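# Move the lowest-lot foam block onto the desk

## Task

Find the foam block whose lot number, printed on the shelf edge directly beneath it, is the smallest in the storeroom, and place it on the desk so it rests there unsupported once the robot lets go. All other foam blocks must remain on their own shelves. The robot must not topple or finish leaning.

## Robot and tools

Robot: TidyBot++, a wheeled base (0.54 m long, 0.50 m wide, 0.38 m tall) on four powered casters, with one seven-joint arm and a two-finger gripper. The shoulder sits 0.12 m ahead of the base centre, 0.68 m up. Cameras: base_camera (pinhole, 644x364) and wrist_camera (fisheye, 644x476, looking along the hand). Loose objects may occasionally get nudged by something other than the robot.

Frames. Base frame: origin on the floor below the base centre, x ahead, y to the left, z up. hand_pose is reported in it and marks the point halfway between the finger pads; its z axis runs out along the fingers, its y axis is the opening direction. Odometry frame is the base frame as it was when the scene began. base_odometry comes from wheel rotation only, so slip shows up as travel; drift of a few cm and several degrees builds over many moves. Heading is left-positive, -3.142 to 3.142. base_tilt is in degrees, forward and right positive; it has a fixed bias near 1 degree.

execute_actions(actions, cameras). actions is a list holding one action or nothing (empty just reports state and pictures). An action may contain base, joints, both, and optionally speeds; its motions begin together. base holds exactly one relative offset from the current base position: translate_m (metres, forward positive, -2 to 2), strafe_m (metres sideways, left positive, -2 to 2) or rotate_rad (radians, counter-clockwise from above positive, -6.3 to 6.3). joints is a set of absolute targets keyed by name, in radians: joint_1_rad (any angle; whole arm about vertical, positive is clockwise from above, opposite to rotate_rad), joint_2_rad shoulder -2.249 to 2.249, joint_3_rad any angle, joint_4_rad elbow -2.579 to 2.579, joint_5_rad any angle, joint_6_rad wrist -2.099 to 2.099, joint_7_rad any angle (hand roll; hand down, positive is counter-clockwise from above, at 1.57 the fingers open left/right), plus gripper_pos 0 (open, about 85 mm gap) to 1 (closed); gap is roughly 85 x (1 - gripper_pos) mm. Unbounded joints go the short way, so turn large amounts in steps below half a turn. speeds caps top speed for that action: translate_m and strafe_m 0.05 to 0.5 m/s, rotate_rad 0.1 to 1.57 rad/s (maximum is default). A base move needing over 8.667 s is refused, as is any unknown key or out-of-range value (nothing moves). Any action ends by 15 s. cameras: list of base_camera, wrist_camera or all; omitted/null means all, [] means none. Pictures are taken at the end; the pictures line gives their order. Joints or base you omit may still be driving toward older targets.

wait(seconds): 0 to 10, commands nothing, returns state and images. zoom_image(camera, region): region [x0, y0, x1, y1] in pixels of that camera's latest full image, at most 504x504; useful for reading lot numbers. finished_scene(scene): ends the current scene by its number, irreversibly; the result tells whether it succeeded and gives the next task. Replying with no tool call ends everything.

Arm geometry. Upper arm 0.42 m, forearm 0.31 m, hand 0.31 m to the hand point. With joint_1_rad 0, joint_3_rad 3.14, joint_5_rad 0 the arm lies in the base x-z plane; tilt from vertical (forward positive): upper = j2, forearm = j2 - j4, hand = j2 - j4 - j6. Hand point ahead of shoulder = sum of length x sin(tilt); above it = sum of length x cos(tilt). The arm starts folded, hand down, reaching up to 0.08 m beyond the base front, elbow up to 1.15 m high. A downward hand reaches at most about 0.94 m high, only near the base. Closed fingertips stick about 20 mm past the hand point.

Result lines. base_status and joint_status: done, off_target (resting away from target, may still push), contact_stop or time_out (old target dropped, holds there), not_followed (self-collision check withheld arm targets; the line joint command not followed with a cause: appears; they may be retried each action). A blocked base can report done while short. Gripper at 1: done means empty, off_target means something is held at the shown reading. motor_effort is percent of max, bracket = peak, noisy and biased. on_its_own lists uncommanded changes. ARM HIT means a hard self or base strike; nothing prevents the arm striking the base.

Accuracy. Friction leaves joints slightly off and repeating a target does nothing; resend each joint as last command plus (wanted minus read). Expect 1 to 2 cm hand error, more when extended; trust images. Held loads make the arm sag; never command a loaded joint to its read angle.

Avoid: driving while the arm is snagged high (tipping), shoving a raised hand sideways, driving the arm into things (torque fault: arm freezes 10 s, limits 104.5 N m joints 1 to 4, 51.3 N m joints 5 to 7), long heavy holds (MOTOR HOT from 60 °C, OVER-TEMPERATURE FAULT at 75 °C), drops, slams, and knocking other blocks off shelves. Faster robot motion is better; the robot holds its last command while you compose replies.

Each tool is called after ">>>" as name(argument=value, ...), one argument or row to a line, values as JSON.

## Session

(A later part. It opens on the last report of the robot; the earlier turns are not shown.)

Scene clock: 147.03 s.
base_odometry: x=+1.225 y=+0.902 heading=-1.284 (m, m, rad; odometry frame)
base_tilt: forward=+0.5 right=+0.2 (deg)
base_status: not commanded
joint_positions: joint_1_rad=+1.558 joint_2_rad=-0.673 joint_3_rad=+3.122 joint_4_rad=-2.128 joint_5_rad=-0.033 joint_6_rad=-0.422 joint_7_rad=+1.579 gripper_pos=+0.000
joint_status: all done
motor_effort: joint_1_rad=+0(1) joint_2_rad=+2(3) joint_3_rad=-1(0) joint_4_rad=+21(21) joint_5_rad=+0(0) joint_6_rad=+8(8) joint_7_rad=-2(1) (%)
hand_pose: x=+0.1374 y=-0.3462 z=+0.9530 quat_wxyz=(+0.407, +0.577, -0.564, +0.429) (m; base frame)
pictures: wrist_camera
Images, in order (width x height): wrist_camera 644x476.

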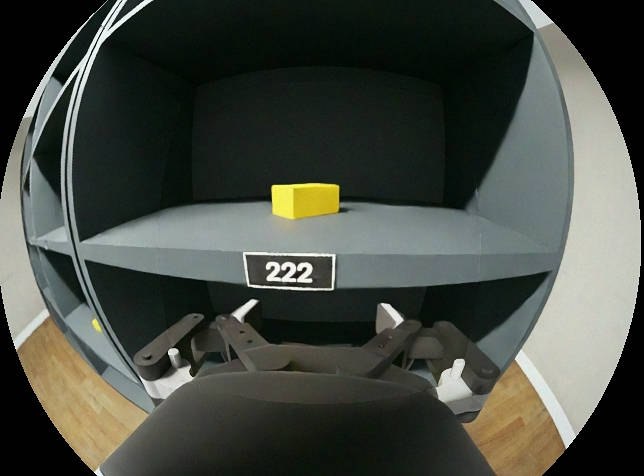

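>>> execute_actions(
  actions=[
    {"base":{"translate_m":0.53},"joints":{"joint_1_rad":2.28}},
  ],
  cameras=[],
)

>>> execute_actions(
  actions=[
    {"joints":{"joint_2_rad":-0.5,"joint_4_rad":-1.8,"joint_6_rad":-0.4,"joint_5_rad":0.06}},
  ],
  cameras=["wrist_camera"],
)

Scene clock: 159.33 s.
base_odometry: x=+1.376 y=+0.394 heading=-1.283 (m, m, rad; odometry frame)
base_tilt: forward=+0.5 right=+0.1 (deg)
base_status: done
joint_positions: joint_1_rad=+2.269 joint_2_rad=-0.674 joint_3_rad=+3.122 joint_4_rad=-2.127 joint_5_rad=-0.033 joint_6_rad=-0.423 joint_7_rad=+1.579 gripper_pos=+0.000
joint_status: all done
motor_effort: joint_1_rad=+0(1) joint_2_rad=+3(4) joint_3_rad=-1(1) joint_4_rad=+21(21) joint_5_rad=+0(0) joint_6_rad=+8(8) joint_7_rad=-2(1) (%)
hand_pose: x=-0.0925 y=-0.2743 z=+0.9540 quat_wxyz=(+0.531, +0.345, -0.729, +0.261) (m; base frame)
pictures: none
No camera images: the call's "cameras" was empty. Leave "cameras" out to get every camera's image.

Scene clock: 160.73 s.
base_odometry: x=+1.376 y=+0.394 heading=-1.283 (m, m, rad; odometry frame)
base_tilt: forward=+0.5 right=+0.1 (deg)
base_status: not commanded
joint_positions: joint_1_rad=+2.269 joint_2_rad=-0.522 joint_3_rad=+3.122 joint_4_rad=-1.815 joint_5_rad=+0.024 joint_6_rad=-0.423 joint_7_rad=+1.579 gripper_pos=+0.000
joint_status: all done
motor_effort: joint_1_rad=+0(0) joint_2_rad=-1(3) joint_3_rad=-1(0) joint_4_rad=+20(22) joint_5_rad=+1(0) joint_6_rad=+8(9) joint_7_rad=-1(1) (%)
hand_pose: x=-0.1312 y=-0.3124 z=+1.0879 quat_wxyz=(+0.598, +0.336, -0.678, +0.266) (m; base frame)
pictures: wrist_camera
Images, in order (width x height): wrist_camera 644x476.

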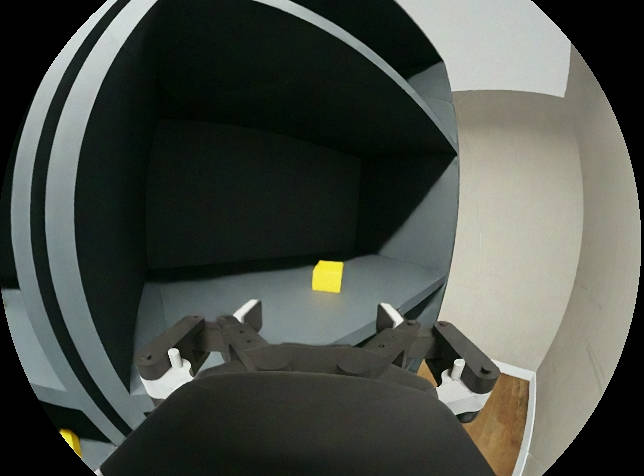

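>>> execute_actions(
  actions=[
    {"joints":{"joint_1_rad":2.31,"joint_2_rad":0.07,"joint_4_rad":-1.22,"joint_6_rad":-0.56}},
  ],
  cameras=["wrist_camera"],
)

Scene clock: 168.17 s.
base_odometry: x=+1.376 y=+0.394 heading=-1.283 (m, m, rad; odometry frame)
base_tilt: forward=+0.5 right=+0.2 (deg)
base_status: not commanded
joint_positions: joint_1_rad=+2.295 joint_2_rad=+0.060 joint_3_rad=+3.122 joint_4_rad=-1.239 joint_5_rad=+0.024 joint_6_rad=-0.530 joint_7_rad=+1.579 gripper_pos=+0.000
joint_status: all done
motor_effort: joint_1_rad=+0(1) joint_2_rad=-22(25) joint_3_rad=-1(0) joint_4_rad=+21(21) joint_5_rad=+1(1) joint_6_rad=+8(9) joint_7_rad=-2(1) (%)
hand_pose: x=-0.2906 y=-0.4771 z=+1.1064 quat_wxyz=(+0.559, +0.339, -0.716, +0.244) (m; base frame)
pictures: wrist_camera
Images, in order (width x height): wrist_camera 644x476.

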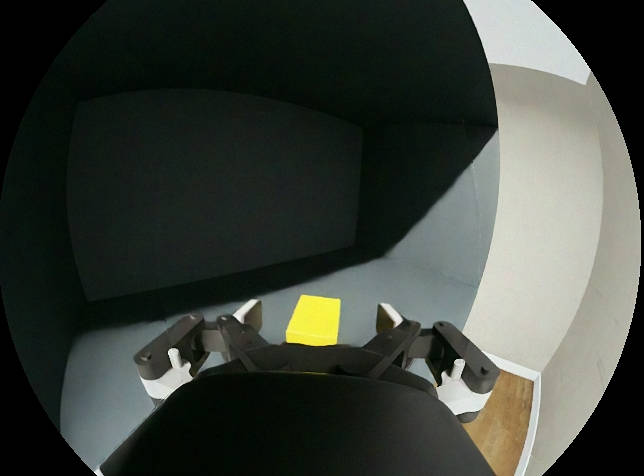

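>>> execute_actions(
  actions=[
    {"joints":{"joint_2_rad":0.31,"joint_4_rad":-1.03,"joint_6_rad":-0.6}},
  ],
  cameras=["wrist_camera"],
)

Scene clock: 174.43 s.
base_odometry: x=+1.376 y=+0.394 heading=-1.283 (m, m, rad; odometry frame)
base_tilt: forward=+0.5 right=+0.2 (deg)
base_status: not commanded
joint_positions: joint_1_rad=+2.295 joint_2_rad=+0.307 joint_3_rad=+3.122 joint_4_rad=-1.046 joint_5_rad=+0.024 joint_6_rad=-0.572 joint_7_rad=+1.579 gripper_pos=+0.000
joint_status: all done
motor_effort: joint_1_rad=+0(0) joint_2_rad=-32(36) joint_3_rad=-2(2) joint_4_rad=+21(22) joint_5_rad=+0(0) joint_6_rad=+8(9) joint_7_rad=-1(2) (%)
hand_pose: x=-0.3555 y=-0.5494 z=+1.0424 quat_wxyz=(+0.523, +0.350, -0.743, +0.229) (m; base frame)
pictures: wrist_camera
Images, in order (width x height): wrist_camera 644x476.

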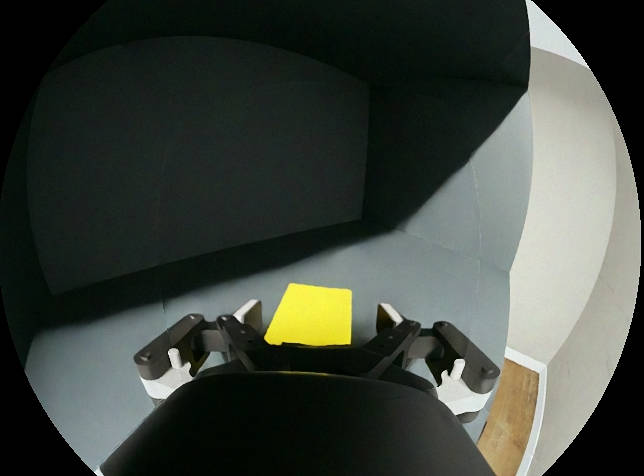

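Block top still seems below the pads; lower.

>>> execute_actions(
  actions=[
    {"joints":{"joint_2_rad":0.365}},
  ],
  cameras=["wrist_camera"],
)

>>> execute_actions(
  actions=[
    {"joints":{"gripper_pos":1}},
  ],
  cameras=["wrist_camera"],
)

Scene clock: 178.87 s.
base_odometry: x=+1.376 y=+0.394 heading=-1.283 (m, m, rad; odometry frame)
base_tilt: forward=+0.5 right=+0.2 (deg)
base_status: not commanded
joint_positions: joint_1_rad=+2.295 joint_2_rad=+0.349 joint_3_rad=+3.122 joint_4_rad=-1.043 joint_5_rad=+0.024 joint_6_rad=-0.572 joint_7_rad=+1.579 gripper_pos=+0.000
joint_status: all done
motor_effort: joint_1_rad=+0(0) joint_2_rad=-34(36) joint_3_rad=-2(2) joint_4_rad=+21(22) joint_5_rad=+0(0) joint_6_rad=+8(8) joint_7_rad=-2(2) (%)
hand_pose: x=-0.3651 y=-0.5602 z=+1.0140 quat_wxyz=(+0.508, +0.354, -0.753, +0.223) (m; base frame)
pictures: wrist_camera
Images, in order (width x height): wrist_camera 644x476.

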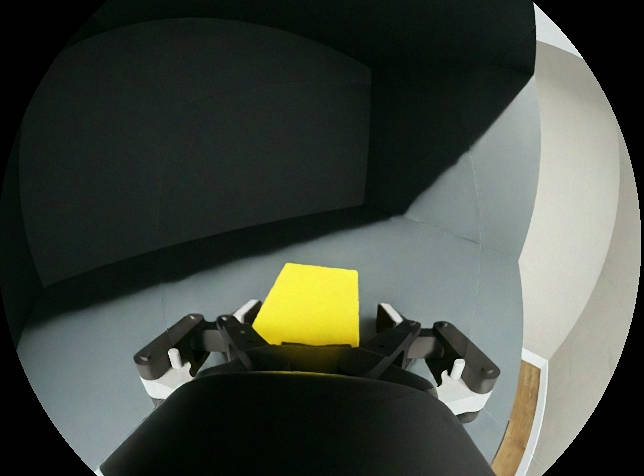

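Scene clock: 179.97 s.
base_odometry: x=+1.376 y=+0.394 heading=-1.283 (m, m, rad; odometry frame)
base_tilt: forward=+0.4 right=+0.2 (deg)
base_status: not commanded
joint_positions: joint_1_rad=+2.296 joint_2_rad=+0.349 joint_3_rad=+3.122 joint_4_rad=-1.042 joint_5_rad=+0.024 joint_6_rad=-0.572 joint_7_rad=+1.579 gripper_pos=+0.365
joint_status: gripper_pos off_target (ended at +0.365, target +1.000)
motor_effort: joint_1_rad=+0(1) joint_2_rad=-33(35) joint_3_rad=-2(2) joint_4_rad=+21(21) joint_5_rad=+0(1) joint_6_rad=+8(8) joint_7_rad=-1(1) (%)
hand_pose: x=-0.3656 y=-0.5600 z=+1.0147 quat_wxyz=(+0.509, +0.354, -0.752, +0.223) (m; base frame)
pictures: wrist_camera
Images, in order (width x height): wrist_camera 644x476.

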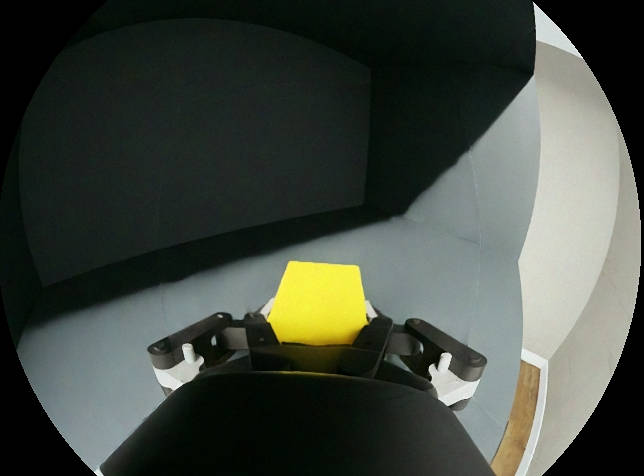

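>>> execute_actions(
  actions=[
    {"joints":{"joint_2_rad":0.07,"joint_4_rad":-1.22}},
  ],
  cameras=[],
)

>>> execute_actions(
  actions=[
    {"joints":{"joint_2_rad":-0.6,"joint_4_rad":-1.9,"joint_6_rad":-0.6}},
  ],
  cameras=[],
)

>>> execute_actions(
  actions=[
    {"base":{"translate_m":-1.2}},
  ],
  cameras=[],
)

>>> execute_actions(
  actions=[
    {"base":{"rotate_rad":-1.6},"joints":{"joint_1_rad":0}},
  ],
)

Scene clock: 187.57 s.
base_odometry: x=+1.376 y=+0.394 heading=-1.283 (m, m, rad; odometry frame)
base_tilt: forward=+0.5 right=+0.2 (deg)
base_status: not commanded
joint_positions: joint_1_rad=+2.296 joint_2_rad=+0.072 joint_3_rad=+3.122 joint_4_rad=-1.205 joint_5_rad=+0.024 joint_6_rad=-0.573 joint_7_rad=+1.579 gripper_pos=+0.365
joint_status: all done
motor_effort: joint_1_rad=+0(0) joint_2_rad=-23(36) joint_3_rad=-2(2) joint_4_rad=+21(22) joint_5_rad=+1(0) joint_6_rad=+9(9) joint_7_rad=-1(1) (%)
hand_pose: x=-0.2921 y=-0.4775 z=+1.1067 quat_wxyz=(+0.552, +0.341, -0.722, +0.240) (m; base frame)
pictures: none
No camera images: the call's "cameras" was empty. Leave "cameras" out to get every camera's image.

Scene clock: 189.50 s.
base_odometry: x=+1.376 y=+0.394 heading=-1.283 (m, m, rad; odometry frame)
base_tilt: forward=+0.5 right=+0.1 (deg)
base_status: not commanded
joint_positions: joint_1_rad=+2.296 joint_2_rad=-0.579 joint_3_rad=+3.122 joint_4_rad=-1.888 joint_5_rad=+0.024 joint_6_rad=-0.573 joint_7_rad=+1.579 gripper_pos=+0.365
joint_status: all done
motor_effort: joint_1_rad=-1(0) joint_2_rad=+0(25) joint_3_rad=-1(1) joint_4_rad=+21(22) joint_5_rad=+1(0) joint_6_rad=+9(9) joint_7_rad=-2(2) (%)
hand_pose: x=-0.1208 y=-0.2811 z=+1.0199 quat_wxyz=(+0.542, +0.347, -0.730, +0.230) (m; base frame)
pictures: none
No camera images: the call's "cameras" was empty. Leave "cameras" out to get every camera's image.

Scene clock: 193.37 s.
base_odometry: x=+1.034 y=+1.544 heading=-1.282 (m, m, rad; odometry frame)
base_tilt: forward=+0.5 right=+0.2 (deg)
base_status: done
joint_positions: joint_1_rad=+2.298 joint_2_rad=-0.586 joint_3_rad=+3.121 joint_4_rad=-1.888 joint_5_rad=+0.025 joint_6_rad=-0.575 joint_7_rad=+1.579 gripper_pos=+0.365
joint_status: not commanded
motor_effort: joint_1_rad=+0(0) joint_2_rad=+0(5) joint_3_rad=-1(0) joint_4_rad=+21(22) joint_5_rad=+0(1) joint_6_rad=+9(8) joint_7_rad=+0(2) (%)
hand_pose: x=-0.1197 y=-0.2788 z=+1.0219 quat_wxyz=(+0.545, +0.346, -0.728, +0.229) (m; base frame)
pictures: none
No camera images: the call's "cameras" was empty. Leave "cameras" out to get every camera's image.

Scene clock: 196.70 s.
base_odometry: x=+1.034 y=+1.544 heading=-2.882 (m, m, rad; odometry frame)
base_tilt: forward=+0.5 right=+0.1 (deg)
base_status: done
joint_positions: joint_1_rad=+0.012 joint_2_rad=-0.586 joint_3_rad=+3.121 joint_4_rad=-1.888 joint_5_rad=+0.026 joint_6_rad=-0.575 joint_7_rad=+1.579 gripper_pos=+0.365
joint_status: all done
motor_effort: joint_1_rad=+0(1) joint_2_rad=+1(1) joint_3_rad=-1(0) joint_4_rad=+21(22) joint_5_rad=+1(1) joint_6_rad=+9(9) joint_7_rad=-1(1) (%)
hand_pose: x=+0.4860 y=+0.0027 z=+1.0219 quat_wxyz=(+0.017, +0.806, +0.013, +0.591) (m; base frame)
pictures: base_camera, wrist_camera
Images, in order (width x height): base_camera 644x364, wrist_camera 644x476.

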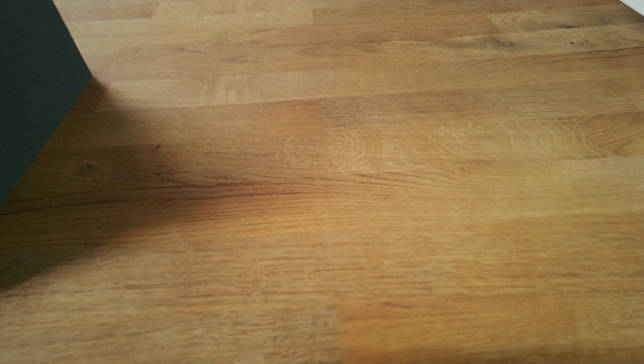

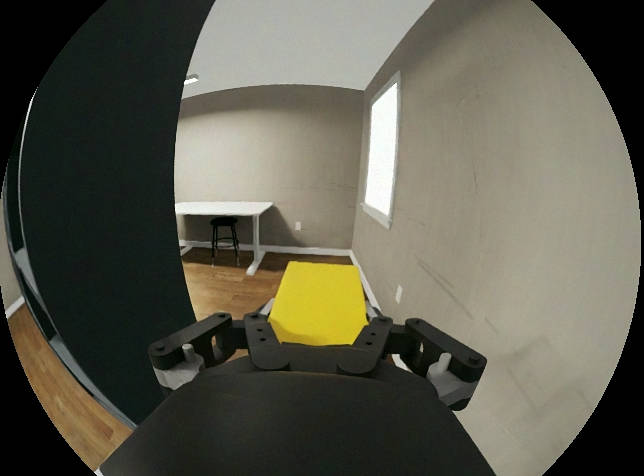

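>>> execute_actions(
  actions=[
    {"base":{"translate_m":1.7}},
  ],
  cameras=[],
)

>>> execute_actions(
  actions=[
    {"base":{"strafe_m":0.9}},
  ],
)

Scene clock: 204.43 s.
base_odometry: x=-0.610 y=+1.110 heading=-2.883 (m, m, rad; odometry frame)
base_tilt: forward=+0.5 right=+0.1 (deg)
base_status: done
joint_positions: joint_1_rad=+0.012 joint_2_rad=-0.588 joint_3_rad=+3.121 joint_4_rad=-1.889 joint_5_rad=+0.026 joint_6_rad=-0.576 joint_7_rad=+1.579 gripper_pos=+0.365
joint_status: not commanded
motor_effort: joint_1_rad=+0(0) joint_2_rad=+1(3) joint_3_rad=-1(0) joint_4_rad=+21(22) joint_5_rad=+1(1) joint_6_rad=+9(8) joint_7_rad=-1(1) (%)
hand_pose: x=+0.4851 y=+0.0027 z=+1.0216 quat_wxyz=(+0.017, +0.807, +0.013, +0.591) (m; base frame)
pictures: none
No camera images: the call's "cameras" was empty. Leave "cameras" out to get every camera's image.

Scene clock: 207.60 s.
base_odometry: x=-0.380 y=+0.240 heading=-2.883 (m, m, rad; odometry frame)
base_tilt: forward=+0.5 right=+0.1 (deg)
base_status: done
joint_positions: joint_1_rad=+0.011 joint_2_rad=-0.588 joint_3_rad=+3.122 joint_4_rad=-1.890 joint_5_rad=+0.026 joint_6_rad=-0.576 joint_7_rad=+1.579 gripper_pos=+0.365
joint_status: not commanded
motor_effort: joint_1_rad=+0(1) joint_2_rad=+0(0) joint_3_rad=-1(1) joint_4_rad=+21(21) joint_5_rad=+1(1) joint_6_rad=+9(8) joint_7_rad=-1(1) (%)
hand_pose: x=+0.4850 y=+0.0027 z=+1.0214 quat_wxyz=(+0.018, +0.807, +0.013, +0.591) (m; base frame)
pictures: base_camera, wrist_camera
Images, in order (width x height): base_camera 644x364, wrist_camera 644x476.

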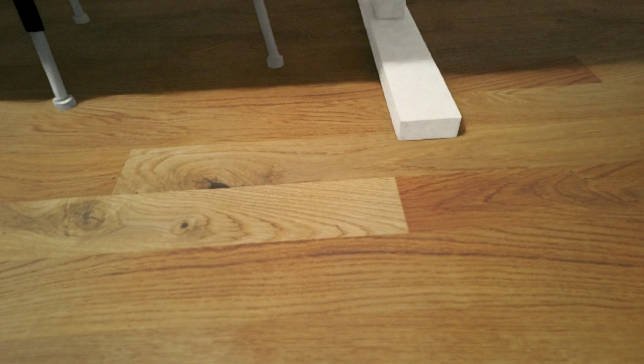

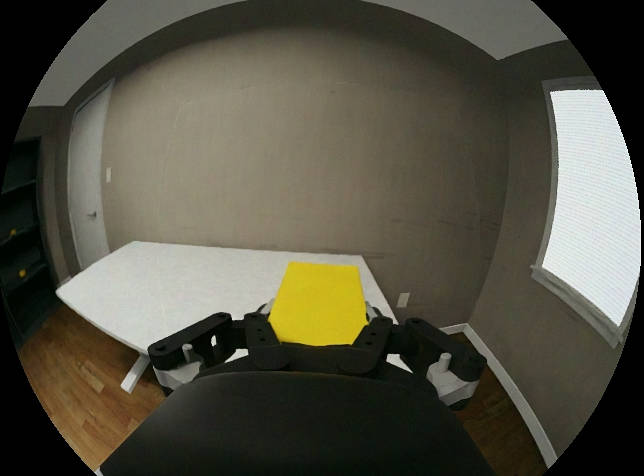

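>>> execute_actions(
  actions=[
    {"base":{"strafe_m":0.2},"joints":{"joint_2_rad":0.43,"joint_4_rad":-1.6,"joint_6_rad":0.11}},
  ],
)

>>> execute_actions(
  actions=[
    {"joints":{"joint_1_rad":0.0,"joint_2_rad":0.5}},
  ],
  cameras=["wrist_camera"],
)

Scene clock: 214.87 s.
base_odometry: x=-0.329 y=+0.046 heading=-2.883 (m, m, rad; odometry frame)
base_tilt: forward=+0.5 right=+0.2 (deg)
base_status: done
joint_positions: joint_1_rad=+0.008 joint_2_rad=+0.419 joint_3_rad=+3.119 joint_4_rad=-1.621 joint_5_rad=+0.026 joint_6_rad=+0.078 joint_7_rad=+1.579 gripper_pos=+0.365
joint_status: all done
motor_effort: joint_1_rad=+0(1) joint_2_rad=-35(36) joint_3_rad=-2(1) joint_4_rad=+20(23) joint_5_rad=+0(1) joint_6_rad=+8(9) joint_7_rad=-1(1) (%)
hand_pose: x=+0.8581 y=+0.0099 z=+0.8058 quat_wxyz=(+0.001, +0.831, +0.017, +0.556) (m; base frame)
pictures: base_camera, wrist_camera
Images, in order (width x height): base_camera 644x364, wrist_camera 644x476.

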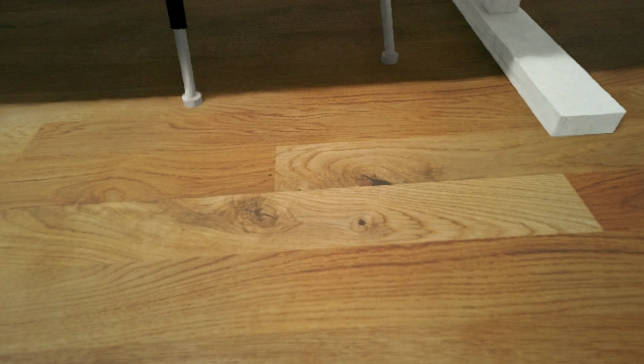

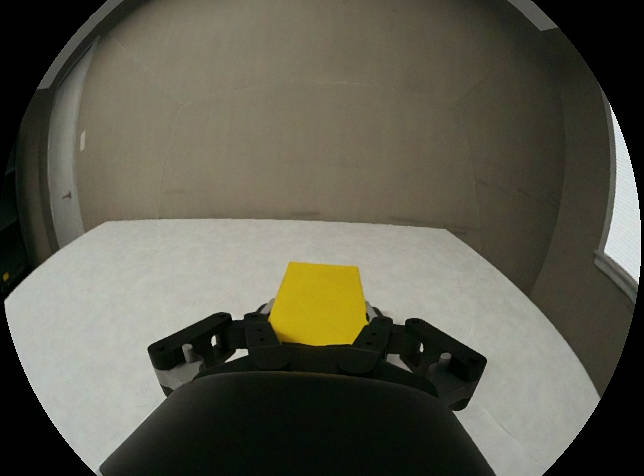

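Scene clock: 215.80 s.
base_odometry: x=-0.329 y=+0.046 heading=-2.883 (m, m, rad; odometry frame)
base_tilt: forward=+0.5 right=+0.1 (deg)
base_status: not commanded
joint_positions: joint_1_rad=+0.008 joint_2_rad=+0.489 joint_3_rad=+3.119 joint_4_rad=-1.616 joint_5_rad=+0.026 joint_6_rad=+0.080 joint_7_rad=+1.579 gripper_pos=+0.365
joint_status: all done
motor_effort: joint_1_rad=+0(0) joint_2_rad=-36(39) joint_3_rad=-2(1) joint_4_rad=+19(20) joint_5_rad=+1(1) joint_6_rad=+9(8) joint_7_rad=-1(1) (%)
hand_pose: x=+0.8668 y=+0.0098 z=+0.7567 quat_wxyz=(+0.001, +0.848, +0.017, +0.530) (m; base frame)
pictures: wrist_camera
Images, in order (width x height): wrist_camera 644x476.

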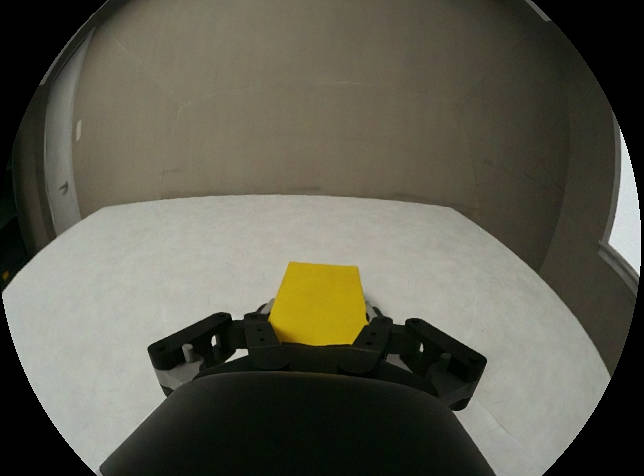

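No contact yet.

>>> execute_actions(
  actions=[
    {"joints":{"joint_2_rad":0.56,"joint_6_rad":0.18}},
  ],
  cameras=["wrist_camera"],
)

Scene clock: 218.67 s.
base_odometry: x=-0.329 y=+0.046 heading=-2.883 (m, m, rad; odometry frame)
base_tilt: forward=+0.5 right=+0.1 (deg)
base_status: not commanded
joint_positions: joint_1_rad=+0.008 joint_2_rad=+0.535 joint_3_rad=+3.119 joint_4_rad=-1.614 joint_5_rad=+0.026 joint_6_rad=+0.160 joint_7_rad=+1.579 gripper_pos=+0.365
joint_status: all done
motor_effort: joint_1_rad=+0(0) joint_2_rad=-36(38) joint_3_rad=-2(3) joint_4_rad=+17(19) joint_5_rad=+0(0) joint_6_rad=+7(8) joint_7_rad=-1(1) (%)
hand_pose: x=+0.8810 y=+0.0103 z=+0.7456 quat_wxyz=(+0.000, +0.838, +0.017, +0.545) (m; base frame)
pictures: wrist_camera
Images, in order (width x height): wrist_camera 644x476.

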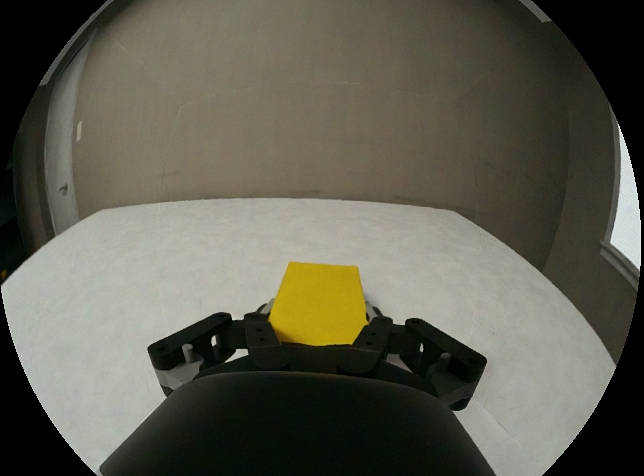

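Light contact likely.

>>> execute_actions(
  actions=[
    {"joints":{"gripper_pos":0}},
  ],
  cameras=["wrist_camera"],
)

>>> execute_actions(
  actions=[
    {"joints":{"joint_2_rad":0.3}},
  ],
  cameras=["wrist_camera"],
)

>>> finished_scene(
  scene=1,
)

Scene clock: 223.77 s.
base_odometry: x=-0.329 y=+0.046 heading=-2.883 (m, m, rad; odometry frame)
base_tilt: forward=+0.5 right=+0.2 (deg)
base_status: not commanded
joint_positions: joint_1_rad=+0.008 joint_2_rad=+0.536 joint_3_rad=+3.119 joint_4_rad=-1.613 joint_5_rad=+0.026 joint_6_rad=+0.160 joint_7_rad=+1.579 gripper_pos=+0.000
joint_status: all done
motor_effort: joint_1_rad=+0(0) joint_2_rad=-37(38) joint_3_rad=-2(2) joint_4_rad=+18(19) joint_5_rad=+0(0) joint_6_rad=+8(8) joint_7_rad=-1(1) (%)
hand_pose: x=+0.8814 y=+0.0103 z=+0.7456 quat_wxyz=(+0.000, +0.838, +0.017, +0.545) (m; base frame)
pictures: wrist_camera
Images, in order (width x height): wrist_camera 644x476.

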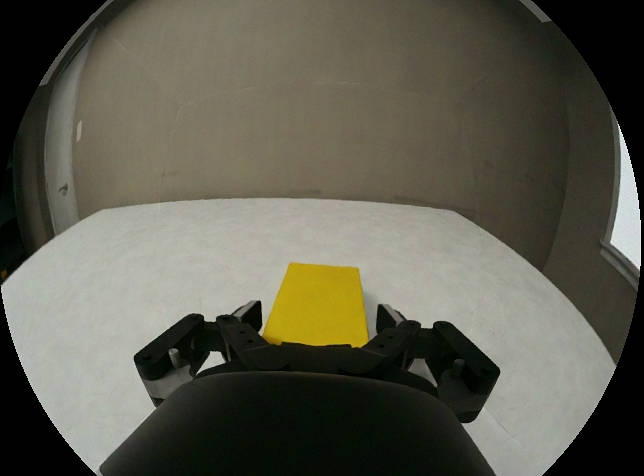

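Scene clock: 225.07 s.
base_odometry: x=-0.329 y=+0.046 heading=-2.883 (m, m, rad; odometry frame)
base_tilt: forward=+0.5 right=+0.2 (deg)
base_status: not commanded
joint_positions: joint_1_rad=+0.008 joint_2_rad=+0.298 joint_3_rad=+3.119 joint_4_rad=-1.606 joint_5_rad=+0.026 joint_6_rad=+0.160 joint_7_rad=+1.579 gripper_pos=+0.000
joint_status: all done
motor_effort: joint_1_rad=-1(0) joint_2_rad=-31(41) joint_3_rad=-3(2) joint_4_rad=+20(21) joint_5_rad=+0(0) joint_6_rad=+9(9) joint_7_rad=-1(1) (%)
hand_pose: x=+0.8459 y=+0.0106 z=+0.9271 quat_wxyz=(+0.003, +0.766, +0.017, +0.643) (m; base frame)
pictures: wrist_camera
Images, in order (width x height): wrist_camera 644x476.

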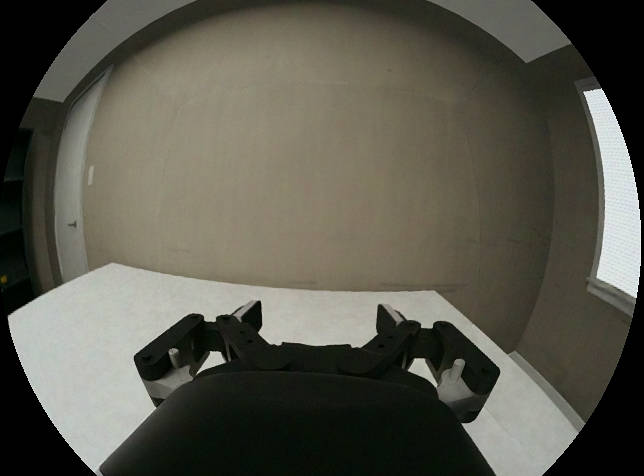

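The scene is finished: the task was done.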